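# Turn odd knobs in each row to match the row

## Task

The knob box has rows (A1 to A4, B1 to B4, and so on), and in every row at least three knobs share one mark. Find any knob in a row that points somewhere else and turn it to that shared mark. Every other knob must still point at the mark it points at now. Each knob must hold its final mark on its own after the robot lets go; a knob kept in place only by the robot does not count.

## Robot and tools

Robot: two UR7e-type six-joint arms, left_arm and right_arm, each with a parallel two-finger gripper (50 mm max opening) and a fisheye wrist camera. The names are labels only and say nothing about which side of an image an arm shows up on. Base roots in the scene frame: left_arm at (+0.035, +0.433, 0) m, yaw quat_wxyz (+0.999, 0, 0, -0.051); right_arm at (-0.020, -0.472, 0) m, quat_wxyz (+1.000, 0, 0, -0.027).

Scene frame: origin on the table top midway between the arms, +z up, +x out over the table, left_arm on the +y side. Gripper frame: fingers extend along its +z, close along its x axis. end_effector_position is the point between the pads; fingertips reach 17.5 mm past it. A flat camera block juts about 9 cm toward the gripper's -y and rotates with it. Turning only wrist 3 moves that point around a 25 mm circle. Reported hand positions can be somewhat off, worse at long reach.

Tool execute_actions: argument actions is a list holding zero or one item. An empty list only reports the current state. An item with rows (1 to 15 rows) and optional steps (1 to 15, default 15) is a motion; each row is held for one control step of 1/30 s, and the final row repeats if steps outnumber rows. An item with only steps (up to 300) is a wait; the time you spend replying counts toward it. Optional pictures (boolean) turns camera images on or off; by default they come with every result. A refused call moves nothing.

Each row is one flat list of 18 numbers covering both arms, even if one arm stays still: left_arm's 6 joint targets, then its gripper position, force_limit, speed; then right_arm's 6 joint targets and its 3 gripper numbers. Joint values are absolute target angles in radians, in the order shoulder pan, shoulder lift, elbow, wrist 1, wrist 2, wrist 3, matching the Joint positions line. Ranges: left_arm pan -3.142..3.142, lift -6.283..6.283, elbow 0.000..3.142, wrists -6.283..6.283; right_arm pan 0.000..6.283, elbow -3.142..0.000, the rest as left. A target more than 0.010 rad beyond a limit, and further out than the joint's last reading, is refused; true limits can differ by up to 0.010 rad, and a target past the true end is clipped there with a "joint sent to its limit" note (possibly referring to an earlier move). Motion is smoothed (about 0.17 s lag), speed- and acceleration-limited; each step's target is kept within 0.575 rad of the measured angle, and targets that would shift the gripper over 100 mm from its measured spot get scaled back. After big moves the arm may not have arrived yet.

Gripper numbers are absolute settings in [-1, 1]. position: +1 fully open (50 mm), pads meet near -0.65, -1 closes until something stops them. force_limit per pad: -1 about 20 N, 0 about 102 N, +1 about 185 N (actual can run ~17% higher). speed: -1 = 20 mm/s, 0 = 85, +1 = 150. To keep a gripper unchanged, resend its same three numbers; 0 is a real command. New force or speed only apply once position changes by at least 0.01; open before re-gripping more softly.

Results: a state line per arm with end-effector position (m), quat_wxyz and velocities; Joint positions and Joint velocities (rad, rad/s); joint torques (offset, noisy, nonzero in free air); Wrist force and Wrist torque in each end effector's own axes (noisy, ~4 N offset, saturates near 50 N; "no reading" is harmless). object_status: 0 moving, 1 blocked while opening, 2 blocked while closing (a grip), 3 reached target or pads met. position_measured in counts: opening ≈ (250 - count) × 0.202 mm. "joint command not followed" means a clearance check altered targets; HELD marks steps where a row was not passed on. Between calls the arms keep heading to the last row until they settle or a step is HELD.

Tool zoom_image: camera (cam_left_wrist or cam_right_wrist), region [x0, y0, x1, y1] in pixels of that camera's 616x616 image, top-left origin, at most 504x504; enlarges the latest frame. Calibration (fisheye K, D, T_world_to_cam) is given per camera and may be slightly off.

Tool read_manual: section "licences" only; no motion. Tool finished_scene: scene = the number of the current scene; ends and grades it irreversibly, so call it only when every knob rests on its target mark by itself.

Avoid: knocking anything off the table; arms colliding or pushing each other; contact torque reaching the load limits (pan, lift, elbow 142 N m; wrists 26.6 N m) or any outside force of 150 N, either of which halts the arm for 10 s; holding loads long enough to overheat motors (warning at 70 °C, brake stop at 85 °C); drops, slips, slams and hard shoves. Move smoothly and grip knobs gently.

Each tool is called after "Call:" as name([rows], argument=value, ...), one row to a line, values as JSON.

## Session

Call:
execute_actions(actions=[])

Scene clock: 0.00 s of 8400.00 s.
left_arm: end_effector_position=(+0.3067, +0.4902, +0.2092) position_measured=3 object_status=3 end_effector_quat_wxyz=(-0.039, +0.841, -0.539, +0.031) end_effector_velocity=(-0.000, -0.000, -0.000) end_effector_angular_velocity=(-0.000, +0.001, -0.000) | right_arm: end_effector_position=(+0.2543, +0.1320, +0.3011) position_measured=3 object_status=3 end_effector_quat_wxyz=(-0.100, +0.045, +0.993, +0.035) end_effector_velocity=(-0.001, +0.001, -0.002) end_effector_angular_velocity=(-0.002, +0.001, +0.001)
Joint positions: left_arm=[-0.359 -2.382  2.342 -1.6   -1.5    2.253] | right_arm=[ 4.462 -2.026 -1.056 -1.613  1.783 -0.212]
Joint velocities: left_arm=[ 0.     0.001  0.    -0.    -0.001  0.001] | right_arm=[ 0.002 -0.002 -0.002  0.002  0.001  0.001]
Joint torques (N m, as the arm reports them, + toward a larger angle): no reading
Motor temperatures (°C, as the motors report them): left_arm=[24 27 26 34 33 29] | right_arm=[25 27 27 37 29 31]
Wrist force (N, on the end effector, along its own x y z axes, offset not removed): no reading
Wrist torque (N m, same axes, about the end effector's origin, offset not removed): no reading

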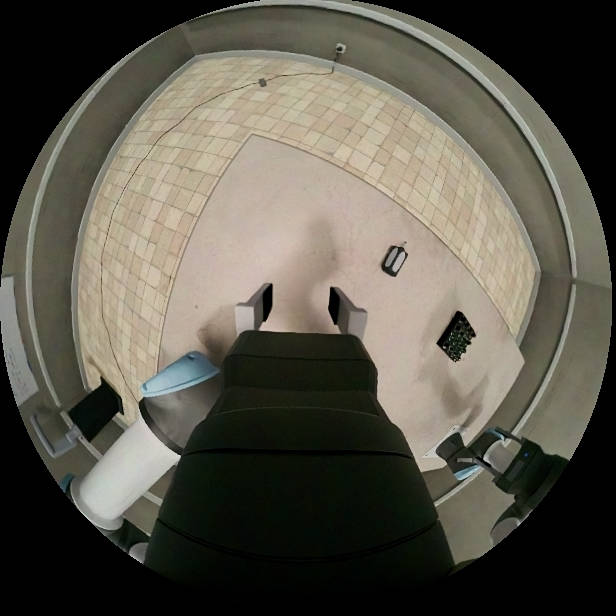

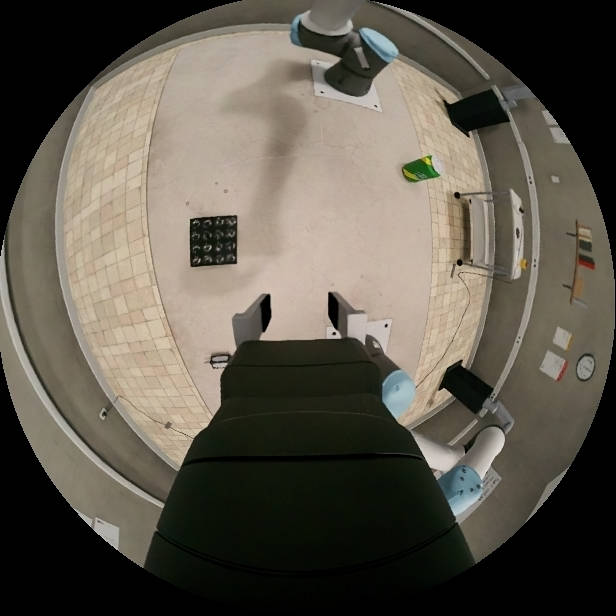

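Call:
zoom_image(camera="cam_right_wrist", region=[180, 205, 250, 275])

Call:
zoom_image(camera="cam_left_wrist", region=[425, 300, 495, 370])

Region (180, 205, 250, 275) of cam_right_wrist's 616x616 image, scaled by 7.200, with more detail than that image has.

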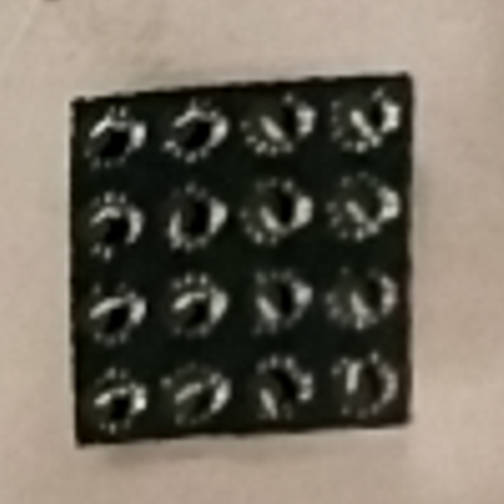

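Region (425, 300, 495, 370) of cam_left_wrist's 616x616 image, scaled by 7.200, with more detail than that image has.

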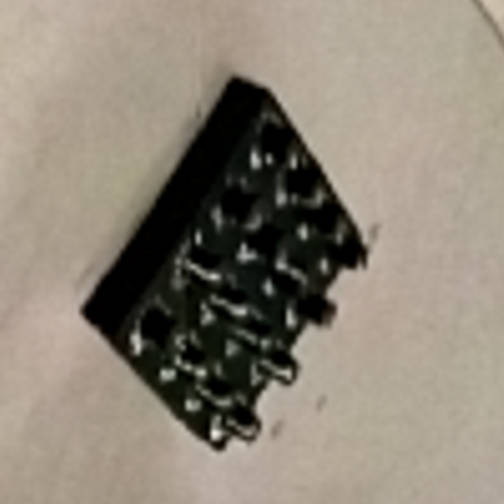

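Call:
execute_actions([
  {"rows": [[-0.359,-2.382,2.342,-1.6,-1.5,2.253,1,-1,0,4.3771,-2.1834,-1.3579,-1.1711,1.5708,-0.3893,1,-1,0]], "steps": 15},
], pictures=false)

Call:
execute_actions([
  {"steps": 30},
])

Scene clock: 85.83 s of 8400.00 s.
left_arm: end_effector_position=(+0.3067, +0.4903, +0.2090) position_measured=3 object_status=3 end_effector_quat_wxyz=(-0.039, +0.841, -0.539, +0.030) end_effector_velocity=(+0.000, +0.001, -0.000) end_effector_angular_velocity=(+0.002, -0.000, +0.002) | right_arm: end_effector_position=(+0.3512, +0.1163, +0.1242) position_measured=3 object_status=3 end_effector_quat_wxyz=(-0.019, +0.009, +1.000, +0.006) end_effector_velocity=(+0.155, -0.075, -0.305) end_effector_angular_velocity=(-0.093, -0.292, +0.133)
Joint positions: left_arm=[-0.359 -2.382  2.342 -1.6   -1.5    2.253] | right_arm=[ 4.393 -2.154 -1.299 -1.262  1.611 -0.356]
Joint velocities: left_arm=[-0.     0.     0.001 -0.     0.002 -0.002] | right_arm=[-0.12  -0.223 -0.453  0.686 -0.307 -0.252]
Joint torques (N m, as the arm reports them, + toward a larger angle): left_arm=[ -8.46  15.52 -15.27  -2.03   1.41   2.31] | right_arm=[-1.75 52.89 23.36  7.86 -2.94 -2.01]
Motor temperatures (°C, as the motors report them): left_arm=[24 27 26 34 33 29] | right_arm=[25 27 27 37 29 31]
Wrist force (N, on the end effector, along its own x y z axes, offset not removed): left_arm=[1.9 -0.4 -0.2] | right_arm=[-3.4 1.1 7.6]
Wrist torque (N m, same axes, about the end effector's origin, offset not removed): left_arm=[-0.14 -0.23 -0.01] | right_arm=[0.26 0.73 0.40]
Steps of this call (steps 1 to 90: nothing new was sent; then 82.33 s passed at rest; steps 91 to 105: all 15 steps of this action). Readings (joint positions | what the end effector reports):
91: left_arm=[-0.359 -2.382 2.342 -1.600 -1.500 2.253] | right_arm=[4.462 -2.026 -1.056 -1.613 1.783 -0.212] | left_arm position_measured=3 object_status=3 | right_arm position_measured=3 object_status=3
92: left_arm=[-0.359 -2.382 2.342 -1.600 -1.500 2.253] | right_arm=[4.461 -2.028 -1.058 -1.610 1.781 -0.214] | left_arm position_measured=3 object_status=3 | right_arm position_measured=3 object_status=3
94: left_arm=[-0.359 -2.382 2.342 -1.600 -1.500 2.253] | right_arm=[4.450 -2.048 -1.090 -1.571 1.756 -0.236] | left_arm position_measured=3 object_status=3 | right_arm position_measured=3 object_status=3
98: left_arm=[-0.359 -2.382 2.342 -1.600 -1.500 2.253] | right_arm=[4.429 -2.087 -1.166 -1.458 1.703 -0.280] | left_arm position_measured=3 object_status=3 | right_arm position_measured=3 object_status=3
105: the state above

Scene clock: 86.83 s of 8400.00 s.
left_arm: end_effector_position=(+0.3067, +0.4903, +0.2089) position_measured=3 object_status=3 end_effector_quat_wxyz=(-0.039, +0.841, -0.539, +0.030) end_effector_velocity=(+0.000, -0.000, +0.000) end_effector_angular_velocity=(+0.000, -0.000, +0.001) | right_arm: end_effector_position=(+0.3709, +0.1052, +0.0850) position_measured=3 object_status=3 end_effector_quat_wxyz=(-0.000, -0.000, +1.000, -0.000) end_effector_velocity=(-0.000, +0.000, -0.001) end_effector_angular_velocity=(-0.001, -0.001, -0.001)
Joint positions: left_arm=[-0.359 -2.382  2.342 -1.6   -1.5    2.253] | right_arm=[ 4.377 -2.183 -1.358 -1.171  1.571 -0.389]
Joint velocities: left_arm=[-0.     0.    -0.    -0.     0.    -0.001] | right_arm=[ 0.001 -0.001 -0.     0.001 -0.001  0.001]
Joint torques (N m, as the arm reports them, + toward a larger angle): left_arm=[ -7.75  15.26 -14.83  -1.85   1.44   2.4 ] | right_arm=[-8.41 41.64 14.6   5.53 -2.32 -2.03]
Motor temperatures (°C, as the motors report them): left_arm=[24 27 26 34 33 29] | right_arm=[25 27 27 37 29 31]
Wrist force (N, on the end effector, along its own x y z axes, offset not removed): left_arm=[1.6 1.1 0.4] | right_arm=[-4.3 4.8 3.3]
Wrist torque (N m, same axes, about the end effector's origin, offset not removed): left_arm=[0.11 -0.16 -0.10] | right_arm=[1.19 0.63 -0.04]
Steps of this call (steps 1 to 30: the robot went on to your last target). Readings (joint positions | what the end effector reports):
1: left_arm=[-0.359 -2.382 2.342 -1.600 -1.500 2.253] | right_arm=[4.389 -2.161 -1.312 -1.241 1.602 -0.364] | left_arm position_measured=3 object_status=3 | right_arm position_measured=3 object_status=3
2: left_arm=[-0.359 -2.382 2.342 -1.600 -1.500 2.253] | right_arm=[4.386 -2.166 -1.323 -1.225 1.595 -0.369] | left_arm position_measured=3 object_status=3 | right_arm position_measured=3 object_status=3
4: left_arm=[-0.359 -2.382 2.342 -1.600 -1.500 2.253] | right_arm=[4.383 -2.173 -1.337 -1.203 1.585 -0.378] | left_arm position_measured=3 object_status=3 | right_arm position_measured=3 object_status=3
8: left_arm=[-0.359 -2.382 2.342 -1.600 -1.500 2.253] | right_arm=[4.379 -2.180 -1.351 -1.182 1.576 -0.385] | left_arm position_measured=3 object_status=3 | right_arm position_measured=3 object_status=3
30: the state above
All arms were judged still, so your last target was given up. Only a new action makes them travel on or press farther. Fingers that are still opening or closing keep moving.
camera_calibration (this result's frames):
cam_left_wrist: T_world_to_cam=[[0.468892, -0.882953, 0.0231184, 0.280345], [-0.866406, -0.454701, 0.206368, 0.448524], [-0.171701, -0.116794, -0.978201, 0.467229], [0, 0, 0, 1]] pos_world=[0.337377, 0.506045, 0.358002]
cam_right_wrist: T_world_to_cam=[[-0.998908, 0.0267428, 0.0383162, 0.356484], [0.0350824, 0.970882, 0.236975, -0.129402], [-0.0308631, 0.238061, -0.97076, 0.219976], [0, 0, 0, 1]] pos_world=[0.367423, 0.0637333, 0.23055]

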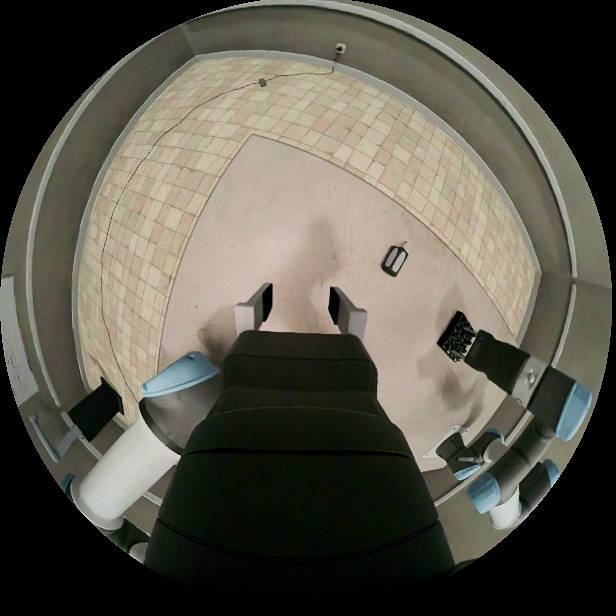

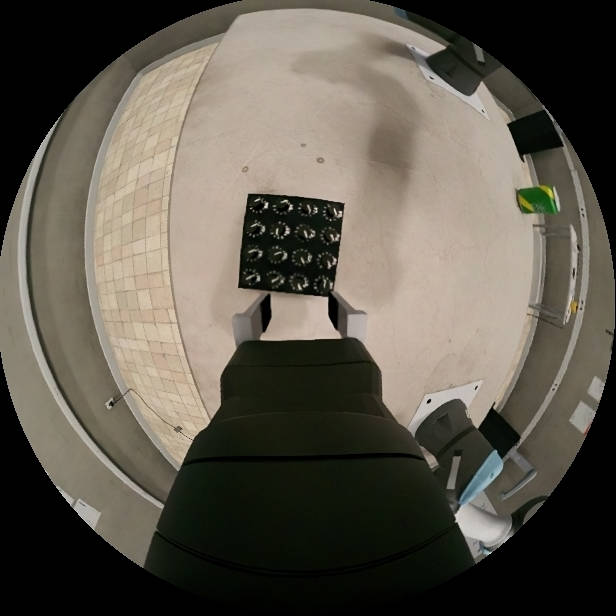

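Call:
zoom_image(camera="cam_right_wrist", region=[230, 186, 350, 306])

Call:
zoom_image(camera="cam_right_wrist", region=[236, 190, 296, 250])

Call:
zoom_image(camera="cam_right_wrist", region=[288, 194, 348, 254])

Call:
zoom_image(camera="cam_right_wrist", region=[234, 238, 294, 298])

Call:
zoom_image(camera="cam_right_wrist", region=[284, 242, 344, 302])

Region (230, 186, 350, 306) of cam_right_wrist's 616x616 image, scaled by 4.200, with more detail than that image has.

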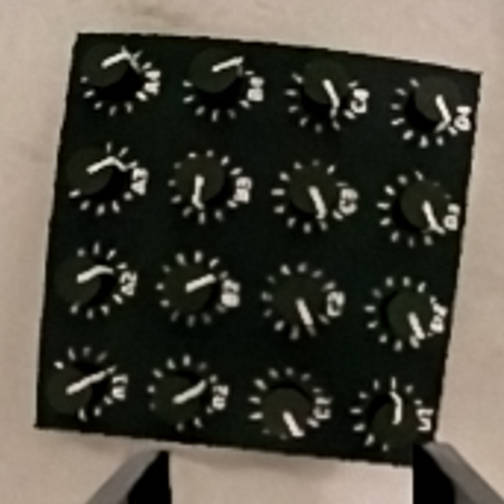

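Region (236, 190, 296, 250) of cam_right_wrist's 616x616 image, scaled by 8.400, with more detail than that image has.

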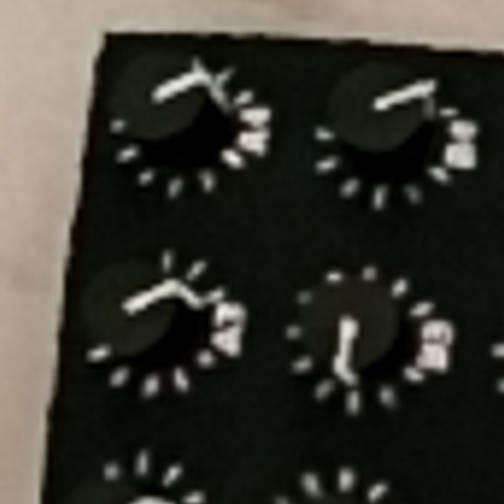

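Region (288, 194, 348, 254) of cam_right_wrist's 616x616 image, scaled by 8.400, with more detail than that image has.

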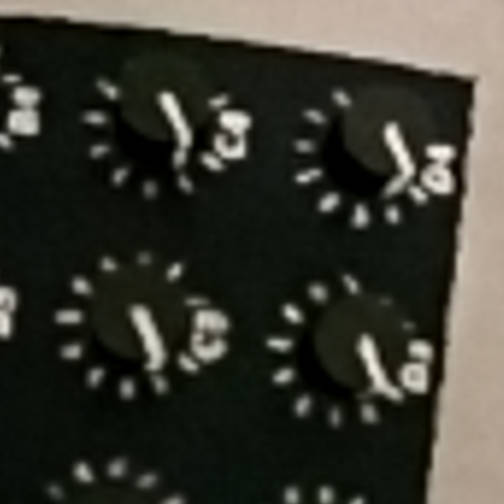

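Region (234, 238, 294, 298) of cam_right_wrist's 616x616 image, scaled by 8.400, with more detail than that image has.

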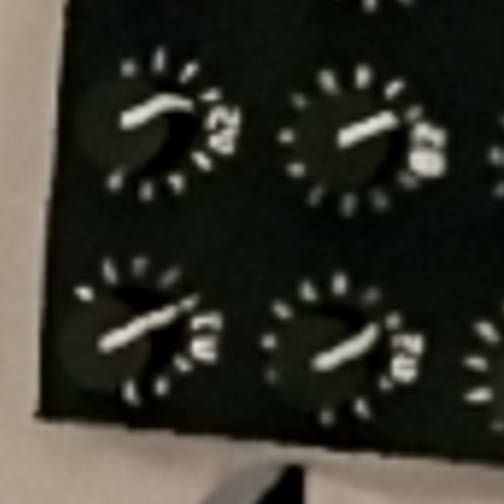

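Region (284, 242, 344, 302) of cam_right_wrist's 616x616 image, scaled by 8.400, with more detail than that image has.

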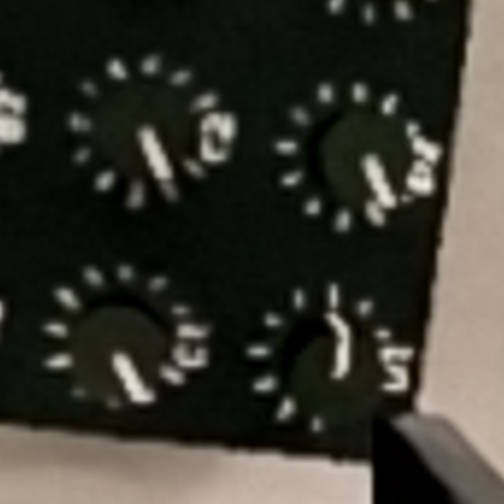

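Call:
execute_actions([
  {"rows": [[-0.359,-2.382,2.342,-1.6,-1.5,2.253,1,-1,0,4.3022,-2.1097,-1.5439,-1.0588,1.5708,-0.3226,-0.03,-1,0]], "steps": 15},
], pictures=false)

Call:
execute_actions([
  {"steps": 15},
])

Call:
zoom_image(camera="cam_right_wrist", region=[250, 250, 350, 350])

Scene clock: 187.43 s of 8400.00 s.
left_arm: end_effector_position=(+0.3067, +0.4903, +0.2089) position_measured=3 object_status=3 end_effector_quat_wxyz=(-0.039, +0.841, -0.539, +0.030) end_effector_velocity=(+0.000, -0.000, +0.000) end_effector_angular_velocity=(+0.001, -0.000, -0.002) | right_arm: end_effector_position=(+0.3906, +0.0369, +0.0638) position_measured=157 object_status=0 end_effector_quat_wxyz=(+0.000, +0.068, +0.998, +0.000) end_effector_velocity=(+0.003, -0.024, -0.009) end_effector_angular_velocity=(-0.005, +0.002, -0.040)
Joint positions: left_arm=[-0.359 -2.382  2.342 -1.6   -1.5    2.253] | right_arm=[ 4.305 -2.112 -1.536 -1.063  1.571 -0.325]
Joint velocities: left_arm=[-0.001 -0.     0.     0.     0.001  0.001] | right_arm=[-0.021  0.022 -0.062  0.034 -0.001  0.019]
Joint torques (N m, as the arm reports them, + toward a larger angle): left_arm=[ -7.94  15.18 -15.58  -2.02   1.3    2.68] | right_arm=[-5.58 65.45 14.21  5.17 -0.73  1.77]
Motor temperatures (°C, as the motors report them): left_arm=[24 27 26 34 33 29] | right_arm=[25 27 27 37 29 31]
Wrist force (N, on the end effector, along its own x y z axes, offset not removed): left_arm=[0.7 0.8 -0.2] | right_arm=[-0.9 -2.4 -0.7]
Wrist torque (N m, same axes, about the end effector's origin, offset not removed): left_arm=[0.10 -0.10 0.01] | right_arm=[-0.47 0.18 -0.10]
Steps of this call (steps 1 to 90: nothing new was sent; then 97.10 s passed at rest; steps 91 to 105: all 15 steps of this action). Readings (joint positions | what the end effector reports):
91: left_arm=[-0.359 -2.382 2.342 -1.600 -1.500 2.253] | right_arm=[4.377 -2.183 -1.358 -1.171 1.571 -0.389] | left_arm position_measured=3 object_status=3 | right_arm position_measured=3 object_status=0
92: left_arm=[-0.359 -2.382 2.342 -1.600 -1.500 2.253] | right_arm=[4.375 -2.182 -1.360 -1.169 1.571 -0.388] | left_arm position_measured=3 object_status=3 | right_arm position_measured=17 object_status=0
94: left_arm=[-0.359 -2.382 2.342 -1.600 -1.500 2.253] | right_arm=[4.352 -2.159 -1.400 -1.138 1.571 -0.367] | left_arm position_measured=3 object_status=3 | right_arm position_measured=45 object_status=0
98: left_arm=[-0.359 -2.382 2.342 -1.600 -1.500 2.253] | right_arm=[4.320 -2.127 -1.493 -1.087 1.571 -0.338] | left_arm position_measured=3 object_status=3 | right_arm position_measured=101 object_status=0
105: the state above

Scene clock: 187.93 s of 8400.00 s.
left_arm: end_effector_position=(+0.3067, +0.4903, +0.2089) position_measured=3 object_status=3 end_effector_quat_wxyz=(-0.039, +0.841, -0.539, +0.030) end_effector_velocity=(-0.000, -0.000, +0.000) end_effector_angular_velocity=(-0.001, +0.000, -0.001) | right_arm: end_effector_position=(+0.3909, +0.0338, +0.0625) position_measured=157 object_status=3 end_effector_quat_wxyz=(+0.000, +0.071, +0.998, -0.000) end_effector_velocity=(-0.000, -0.000, -0.001) end_effector_angular_velocity=(-0.001, -0.000, -0.001)
Joint positions: left_arm=[-0.359 -2.382  2.342 -1.6   -1.5    2.253] | right_arm=[ 4.302 -2.11  -1.544 -1.059  1.571 -0.323]
Joint velocities: left_arm=[-0.001 -0.    -0.     0.    -0.001 -0.   ] | right_arm=[ 0.001 -0.    -0.002  0.001 -0.     0.001]
Joint torques (N m, as the arm reports them, + toward a larger angle): left_arm=[ -7.42  15.64 -14.8   -1.92   1.64   2.38] | right_arm=[-7.67 66.27 11.97  5.19  0.83  1.74]
Motor temperatures (°C, as the motors report them): left_arm=[24 27 26 34 33 29] | right_arm=[25 27 27 37 29 31]
Wrist force (N, on the end effector, along its own x y z axes, offset not removed): left_arm=[2.4 -1.1 0.8] | right_arm=[-4.4 5.0 -1.9]
Wrist torque (N m, same axes, about the end effector's origin, offset not removed): left_arm=[-0.19 -0.33 0.03] | right_arm=[0.83 0.94 0.12]
Steps of this call (steps 1 to 15: the robot went on to your last target). Readings (joint positions | what the end effector reports):
1: left_arm=[-0.359 -2.382 2.342 -1.600 -1.500 2.253] | right_arm=[4.304 -2.112 -1.538 -1.062 1.571 -0.325] | left_arm position_measured=3 object_status=3 | right_arm position_measured=157 object_status=0
2: left_arm=[-0.359 -2.382 2.342 -1.600 -1.500 2.253] | right_arm=[4.304 -2.111 -1.539 -1.061 1.571 -0.324] | left_arm position_measured=3 object_status=3 | right_arm position_measured=157 object_status=0
4: left_arm=[-0.359 -2.382 2.342 -1.600 -1.500 2.253] | right_arm=[4.303 -2.111 -1.541 -1.060 1.571 -0.323] | left_arm position_measured=3 object_status=3 | right_arm position_measured=157 object_status=3
8: left_arm=[-0.359 -2.382 2.342 -1.600 -1.500 2.253] | right_arm=[4.303 -2.110 -1.543 -1.059 1.571 -0.323] | left_arm position_measured=3 object_status=3 | right_arm position_measured=157 object_status=3
15: the state above
All arms were judged still, so your last target was given up. Only a new action makes them travel on or press farther. Fingers that are still opening or closing keep moving.
camera_calibration (this result's frames):
cam_left_wrist: T_world_to_cam=[[0.468892, -0.882953, 0.0231183, 0.280345], [-0.866406, -0.454701, 0.206368, 0.448524], [-0.171701, -0.116794, -0.978201, 0.467229], [0, 0, 0, 1]] pos_world=[0.337377, 0.506045, 0.358002]
cam_right_wrist: T_world_to_cam=[[-0.985158, 0.167335, 0.038242, 0.369128], [0.171622, 0.956237, 0.236975, -0.108289], [0.00308579, 0.240021, -0.970763, 0.20246], [0, 0, 0, 1]] pos_world=[0.38161, -0.00681275, 0.208086]

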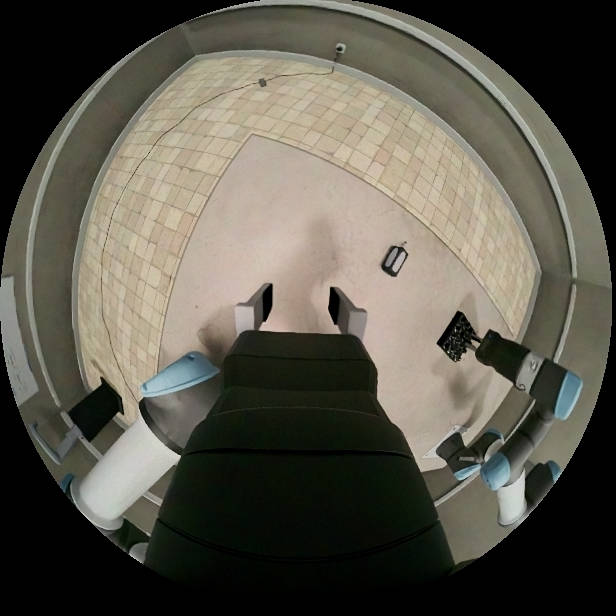

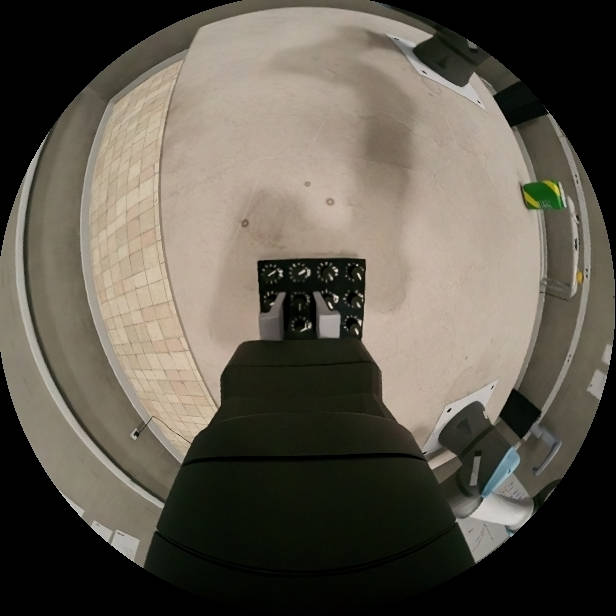

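Region (250, 250, 350, 350) of cam_right_wrist's 616x616 image, scaled by 5.040, with more detail than that image has.

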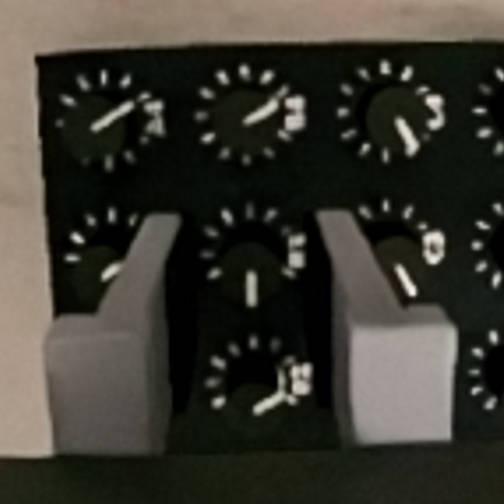

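Call:
execute_actions([
  {"rows": [[-0.359,-2.382,2.342,-1.6,-1.5,2.253,1,-1,0,4.3032,-2.1217,-1.5507,-1.0400,1.5708,-0.3216,-0.03,-1,0]], "steps": 15},
], pictures=false)

Call:
execute_actions([
  {"steps": 8},
])

Call:
zoom_image(camera="cam_right_wrist", region=[250, 250, 350, 350])

Call:
zoom_image(camera="cam_right_wrist", region=[275, 280, 325, 330])

Scene clock: 225.83 s of 8400.00 s.
left_arm: end_effector_position=(+0.3067, +0.4903, +0.2089) position_measured=3 object_status=3 end_effector_quat_wxyz=(-0.039, +0.841, -0.539, +0.030) end_effector_velocity=(+0.000, +0.000, +0.000) end_effector_angular_velocity=(+0.001, -0.001, -0.000) | right_arm: end_effector_position=(+0.3908, +0.0347, +0.0538) position_measured=157 object_status=3 end_effector_quat_wxyz=(-0.000, +0.071, +0.997, +0.000) end_effector_velocity=(-0.000, -0.000, -0.003) end_effector_angular_velocity=(-0.001, -0.001, -0.000)
Joint positions: left_arm=[-0.359 -2.382  2.342 -1.6   -1.5    2.253] | right_arm=[ 4.303 -2.121 -1.55  -1.041  1.571 -0.322]
Joint velocities: left_arm=[-0.001 -0.    -0.    -0.     0.001 -0.   ] | right_arm=[ 0.001 -0.003 -0.002  0.005 -0.002  0.001]
Joint torques (N m, as the arm reports them, + toward a larger angle): left_arm=[ -8.84  15.   -15.31  -2.02   1.3    2.39] | right_arm=[ 9.7  36.17 12.83  5.56  2.62  1.78]
Motor temperatures (°C, as the motors report them): left_arm=[24 27 26 34 33 29] | right_arm=[25 27 27 37 29 31]
Wrist force (N, on the end effector, along its own x y z axes, offset not removed): left_arm=[2.1 -1.4 0.4] | right_arm=[-3.2 0.5 -1.2]
Wrist torque (N m, same axes, about the end effector's origin, offset not removed): left_arm=[-0.28 -0.38 -0.20] | right_arm=[0.05 0.68 0.22]
Steps of this call (steps 1 to 90: nothing new was sent; then 34.40 s passed at rest; steps 91 to 105: all 15 steps of this action). Readings (joint positions | what the end effector reports):
91: left_arm=[-0.359 -2.382 2.342 -1.600 -1.500 2.253] | right_arm=[4.302 -2.110 -1.544 -1.059 1.571 -0.323] | left_arm position_measured=3 object_status=3 | right_arm position_measured=157 object_status=3
92: left_arm=[-0.359 -2.382 2.342 -1.600 -1.500 2.253] | right_arm=[4.302 -2.110 -1.544 -1.058 1.571 -0.323] | left_arm position_measured=3 object_status=3 | right_arm position_measured=157 object_status=3
94: left_arm=[-0.359 -2.382 2.342 -1.600 -1.500 2.253] | right_arm=[4.302 -2.114 -1.547 -1.052 1.571 -0.322] | left_arm position_measured=3 object_status=3 | right_arm position_measured=157 object_status=3
98: left_arm=[-0.359 -2.382 2.342 -1.600 -1.500 2.253] | right_arm=[4.303 -2.119 -1.549 -1.044 1.571 -0.322] | left_arm position_measured=3 object_status=3 | right_arm position_measured=157 object_status=3
105: the state above

Scene clock: 226.10 s of 8400.00 s.
left_arm: end_effector_position=(+0.3067, +0.4903, +0.2089) position_measured=3 object_status=3 end_effector_quat_wxyz=(-0.039, +0.841, -0.539, +0.030) end_effector_velocity=(+0.000, -0.000, +0.000) end_effector_angular_velocity=(-0.001, +0.000, -0.000) | right_arm: end_effector_position=(+0.3907, +0.0347, +0.0535) position_measured=157 object_status=3 end_effector_quat_wxyz=(-0.000, +0.071, +0.998, -0.000) end_effector_velocity=(-0.000, +0.001, +0.000) end_effector_angular_velocity=(+0.001, +0.000, +0.000)
Joint positions: left_arm=[-0.359 -2.382  2.342 -1.6   -1.5    2.253] | right_arm=[ 4.303 -2.122 -1.551 -1.04   1.571 -0.322]
Joint velocities: left_arm=[-0.001  0.    -0.     0.    -0.001 -0.   ] | right_arm=[0.    0.    0.    0.001 0.001 0.   ]
Joint torques (N m, as the arm reports them, + toward a larger angle): left_arm=[ -7.44  14.93 -15.36  -2.14   1.33   2.34] | right_arm=[10.56 37.6  12.9   5.59  2.46  1.76]
Motor temperatures (°C, as the motors report them): left_arm=[24 27 26 34 33 29] | right_arm=[25 27 27 37 29 31]
Wrist force (N, on the end effector, along its own x y z axes, offset not removed): left_arm=[2.5 0.9 0.9] | right_arm=[-3.2 2.4 -2.6]
Wrist torque (N m, same axes, about the end effector's origin, offset not removed): left_arm=[0.06 -0.40 -0.15] | right_arm=[0.50 0.72 0.36]
Steps of this call (steps 1 to 8: the robot went on to your last target). Readings (joint positions | what the end effector reports):
1: left_arm=[-0.359 -2.382 2.342 -1.600 -1.500 2.253] | right_arm=[4.303 -2.121 -1.551 -1.041 1.571 -0.322] | left_arm position_measured=3 object_status=3 | right_arm position_measured=157 object_status=3
2: left_arm=[-0.359 -2.382 2.342 -1.600 -1.500 2.253] | right_arm=[4.303 -2.121 -1.551 -1.040 1.571 -0.322] | left_arm position_measured=3 object_status=3 | right_arm position_measured=157 object_status=3
4: left_arm=[-0.359 -2.382 2.342 -1.600 -1.500 2.253] | right_arm=[4.303 -2.122 -1.551 -1.040 1.571 -0.322] | left_arm position_measured=3 object_status=3 | right_arm position_measured=157 object_status=3
8: the state above
camera_calibration (this result's frames):
cam_left_wrist: T_world_to_cam=[[0.468892, -0.882953, 0.0231183, 0.280345], [-0.866406, -0.454701, 0.206368, 0.448524], [-0.171701, -0.116794, -0.978201, 0.467229], [0, 0, 0, 1]] pos_world=[0.337377, 0.506045, 0.358002]
cam_right_wrist: T_world_to_cam=[[-0.985136, 0.167451, 0.0383015, 0.369077], [0.171749, 0.956215, 0.236972, -0.107082], [0.00305675, 0.240028, -0.970761, 0.193479], [0, 0, 0, 1]] pos_world=[0.381391, -0.00584947, 0.199061]

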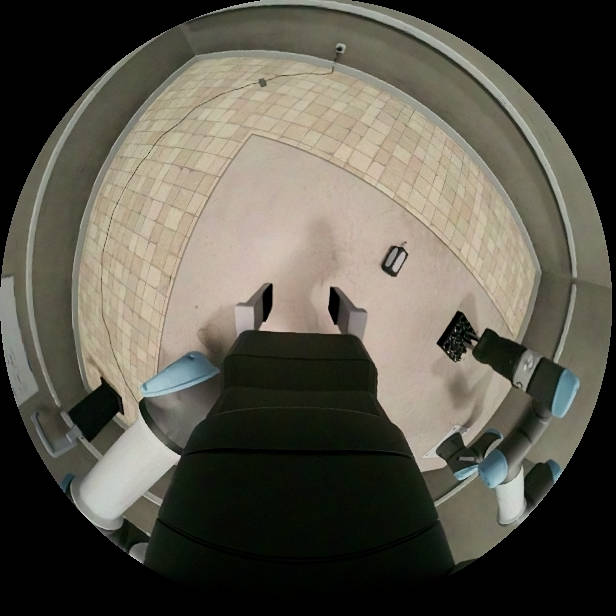

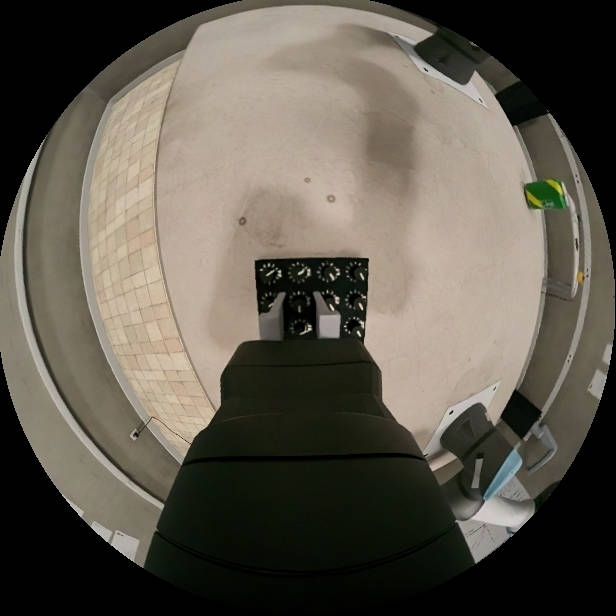

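Region (250, 250, 350, 350) of cam_right_wrist's 616x616 image, scaled by 5.040, with more detail than that image has.

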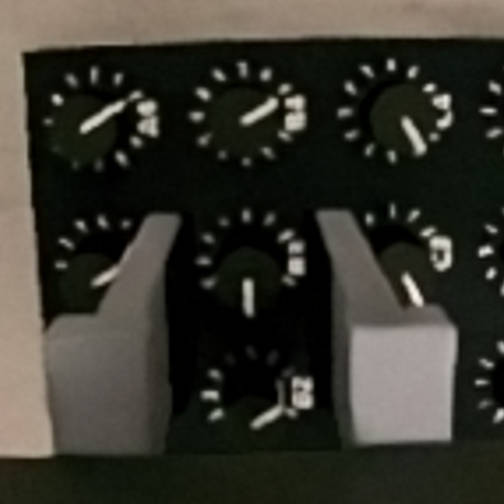

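Region (275, 280, 325, 330) of cam_right_wrist's 616x616 image, scaled by 10.080, with more detail than that image has.

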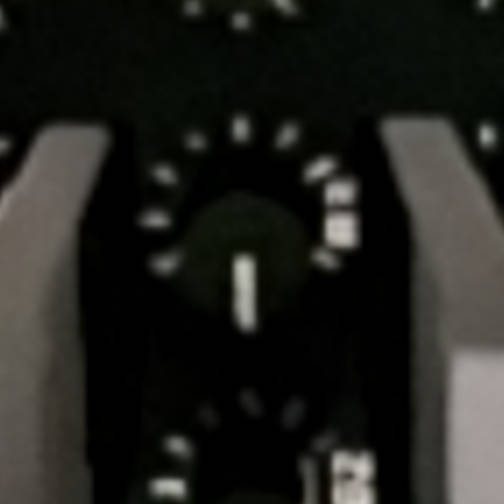

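Call:
execute_actions([
  {"rows": [[-0.359,-2.382,2.342,-1.6,-1.5,2.253,1,-1,0,4.3029,-2.1333,-1.5565,-1.0226,1.5708,-0.32,-0.03,-1,0]], "steps": 13},
], pictures=false)

Call:
execute_actions([
  {"rows": [[-0.359,-2.382,2.342,-1.6,-1.5,2.253,1,-1,0,4.3029,-2.1333,-1.5565,-1.0226,1.5708,-0.32,-1,-0.9,-0.8]], "steps": 15},
])

Call:
zoom_image(camera="cam_right_wrist", region=[250, 250, 350, 350])

Scene clock: 329.97 s of 8400.00 s.
left_arm: end_effector_position=(+0.3067, +0.4903, +0.2089) position_measured=3 object_status=3 end_effector_quat_wxyz=(-0.039, +0.841, -0.539, +0.030) end_effector_velocity=(-0.000, -0.000, -0.001) end_effector_angular_velocity=(+0.000, +0.002, +0.001) | right_arm: end_effector_position=(+0.3910, +0.0353, +0.0455) position_measured=157 object_status=3 end_effector_quat_wxyz=(-0.000, +0.071, +0.997, -0.000) end_effector_velocity=(+0.001, -0.001, -0.004) end_effector_angular_velocity=(-0.001, +0.001, -0.003)
Joint positions: left_arm=[-0.359 -2.382  2.342 -1.6   -1.5    2.253] | right_arm=[ 4.303 -2.133 -1.556 -1.024  1.571 -0.32 ]
Joint velocities: left_arm=[-0.     0.001  0.001 -0.    -0.001 -0.002] | right_arm=[-0.002 -0.005 -0.004  0.007  0.     0.001]
Joint torques (N m, as the arm reports them, + toward a larger angle): left_arm=[ -6.98  15.31 -15.05  -2.03   1.55   2.29] | right_arm=[-7.79 39.24 11.51  5.06  2.23  1.87]
Motor temperatures (°C, as the motors report them): left_arm=[24 27 26 34 33 29] | right_arm=[25 27 27 37 29 31]
Wrist force (N, on the end effector, along its own x y z axes, offset not removed): left_arm=[3.0 -0.1 0.5] | right_arm=[-2.0 0.2 0.9]
Wrist torque (N m, same axes, about the end effector's origin, offset not removed): left_arm=[-0.06 -0.46 -0.19] | right_arm=[-0.08 0.54 0.26]
Steps of this call (steps 1 to 15: the robot went on to your last target; steps 16 to 90: nothing new was sent; then 100.43 s passed at rest; steps 91 to 103: all 13 steps of this action). Readings (joint positions | what the end effector reports):
91: left_arm=[-0.359 -2.382 2.342 -1.600 -1.500 2.253] | right_arm=[4.303 -2.122 -1.551 -1.040 1.571 -0.322] | left_arm position_measured=3 object_status=3 | right_arm position_measured=157 object_status=3
92: left_arm=[-0.359 -2.382 2.342 -1.600 -1.500 2.253] | right_arm=[4.303 -2.122 -1.551 -1.039 1.571 -0.321] | left_arm position_measured=3 object_status=3 | right_arm position_measured=157 object_status=3
94: left_arm=[-0.359 -2.382 2.342 -1.600 -1.500 2.253] | right_arm=[4.303 -2.126 -1.553 -1.033 1.571 -0.321] | left_arm position_measured=3 object_status=3 | right_arm position_measured=157 object_status=3
98: left_arm=[-0.359 -2.382 2.342 -1.600 -1.500 2.253] | right_arm=[4.303 -2.131 -1.555 -1.026 1.571 -0.320] | left_arm position_measured=3 object_status=3 | right_arm position_measured=157 object_status=3
103: the state above

Scene clock: 330.47 s of 8400.00 s.
left_arm: end_effector_position=(+0.3067, +0.4903, +0.2089) position_measured=3 object_status=3 end_effector_quat_wxyz=(-0.039, +0.841, -0.539, +0.030) end_effector_velocity=(-0.000, +0.000, -0.000) end_effector_angular_velocity=(+0.000, -0.000, +0.001) | right_arm: end_effector_position=(+0.3911, +0.0352, +0.0450) position_measured=197 object_status=2 end_effector_quat_wxyz=(-0.000, +0.072, +0.997, -0.000) end_effector_velocity=(+0.000, -0.001, -0.001) end_effector_angular_velocity=(-0.002, -0.001, -0.001)
Joint positions: left_arm=[-0.359 -2.382  2.342 -1.6   -1.5    2.253] | right_arm=[ 4.303 -2.133 -1.556 -1.023  1.571 -0.32 ]
Joint velocities: left_arm=[-0.    -0.     0.    -0.     0.    -0.001] | right_arm=[-0.001  0.    -0.002  0.    -0.001 -0.   ]
Joint torques (N m, as the arm reports them, + toward a larger angle): left_arm=[ -6.32  16.14 -15.88  -2.1    1.42   2.38] | right_arm=[-7.98 37.24 12.26  5.4   2.37  1.68]
Motor temperatures (°C, as the motors report them): left_arm=[24 27 26 34 33 29] | right_arm=[25 27 27 37 29 31]
Wrist force (N, on the end effector, along its own x y z axes, offset not removed): left_arm=[3.7 -0.3 -0.4] | right_arm=[-0.6 3.6 -1.3]
Wrist torque (N m, same axes, about the end effector's origin, offset not removed): left_arm=[-0.19 -0.51 -0.11] | right_arm=[0.63 0.36 -0.06]
Steps of this call (steps 1 to 15: all 15 steps of this action). Readings (joint positions | what the end effector reports):
1: left_arm=[-0.359 -2.382 2.342 -1.600 -1.500 2.253] | right_arm=[4.303 -2.133 -1.556 -1.023 1.571 -0.320] | left_arm position_measured=3 object_status=3 | right_arm position_measured=157 object_status=0
2: left_arm=[-0.359 -2.382 2.342 -1.600 -1.500 2.253] | right_arm=[4.303 -2.133 -1.556 -1.023 1.571 -0.320] | left_arm position_measured=3 object_status=3 | right_arm position_measured=162 object_status=0
4: left_arm=[-0.359 -2.382 2.342 -1.600 -1.500 2.253] | right_arm=[4.303 -2.133 -1.556 -1.023 1.571 -0.320] | left_arm position_measured=3 object_status=3 | right_arm position_measured=173 object_status=0
8: left_arm=[-0.359 -2.382 2.342 -1.600 -1.500 2.253] | right_arm=[4.303 -2.133 -1.556 -1.023 1.571 -0.320] | left_arm position_measured=3 object_status=3 | right_arm position_measured=195 object_status=0
15: the state above
camera_calibration (this result's frames):
cam_left_wrist: T_world_to_cam=[[0.468892, -0.882953, 0.0231181, 0.280345], [-0.866406, -0.454701, 0.206368, 0.448524], [-0.171702, -0.116794, -0.978201, 0.467229], [0, 0, 0, 1]] pos_world=[0.337377, 0.506045, 0.358002]
cam_right_wrist: T_world_to_cam=[[-0.98482, 0.169302, 0.0382996, 0.369529], [0.173544, 0.955889, 0.236977, -0.106314], [0.00351044, 0.240027, -0.97076, 0.184942], [0, 0, 0, 1]] pos_world=[0.38172, -0.00532877, 0.190576]

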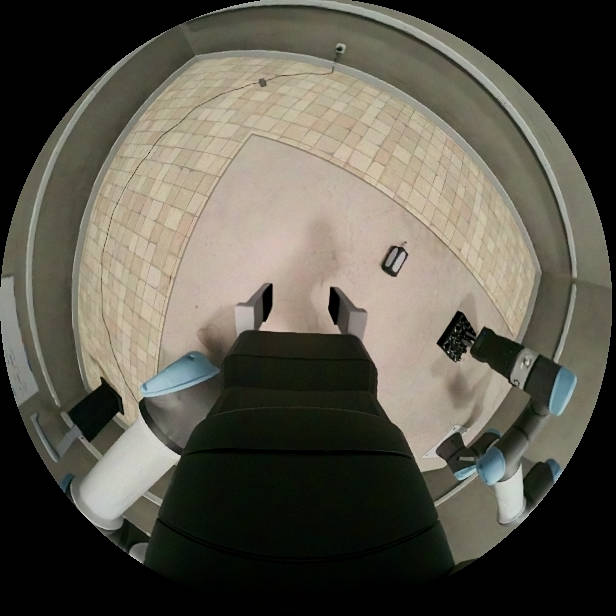

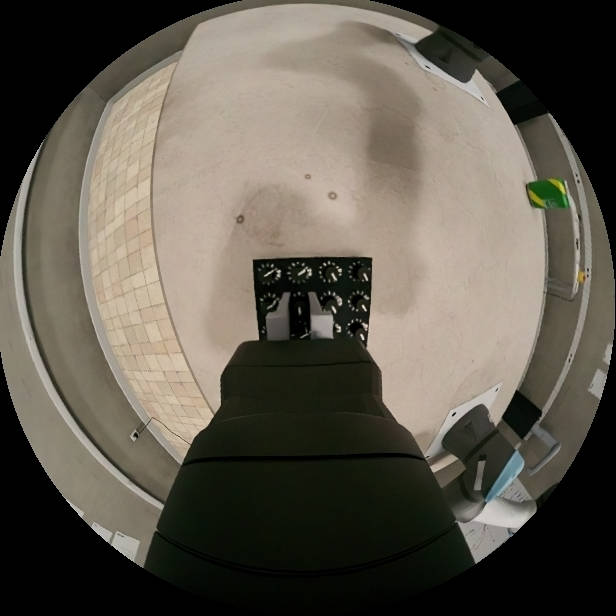

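Region (250, 250, 350, 350) of cam_right_wrist's 616x616 image, scaled by 5.040, with more detail than that image has.

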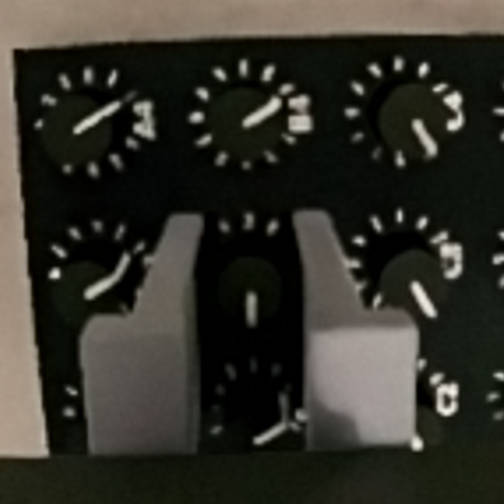

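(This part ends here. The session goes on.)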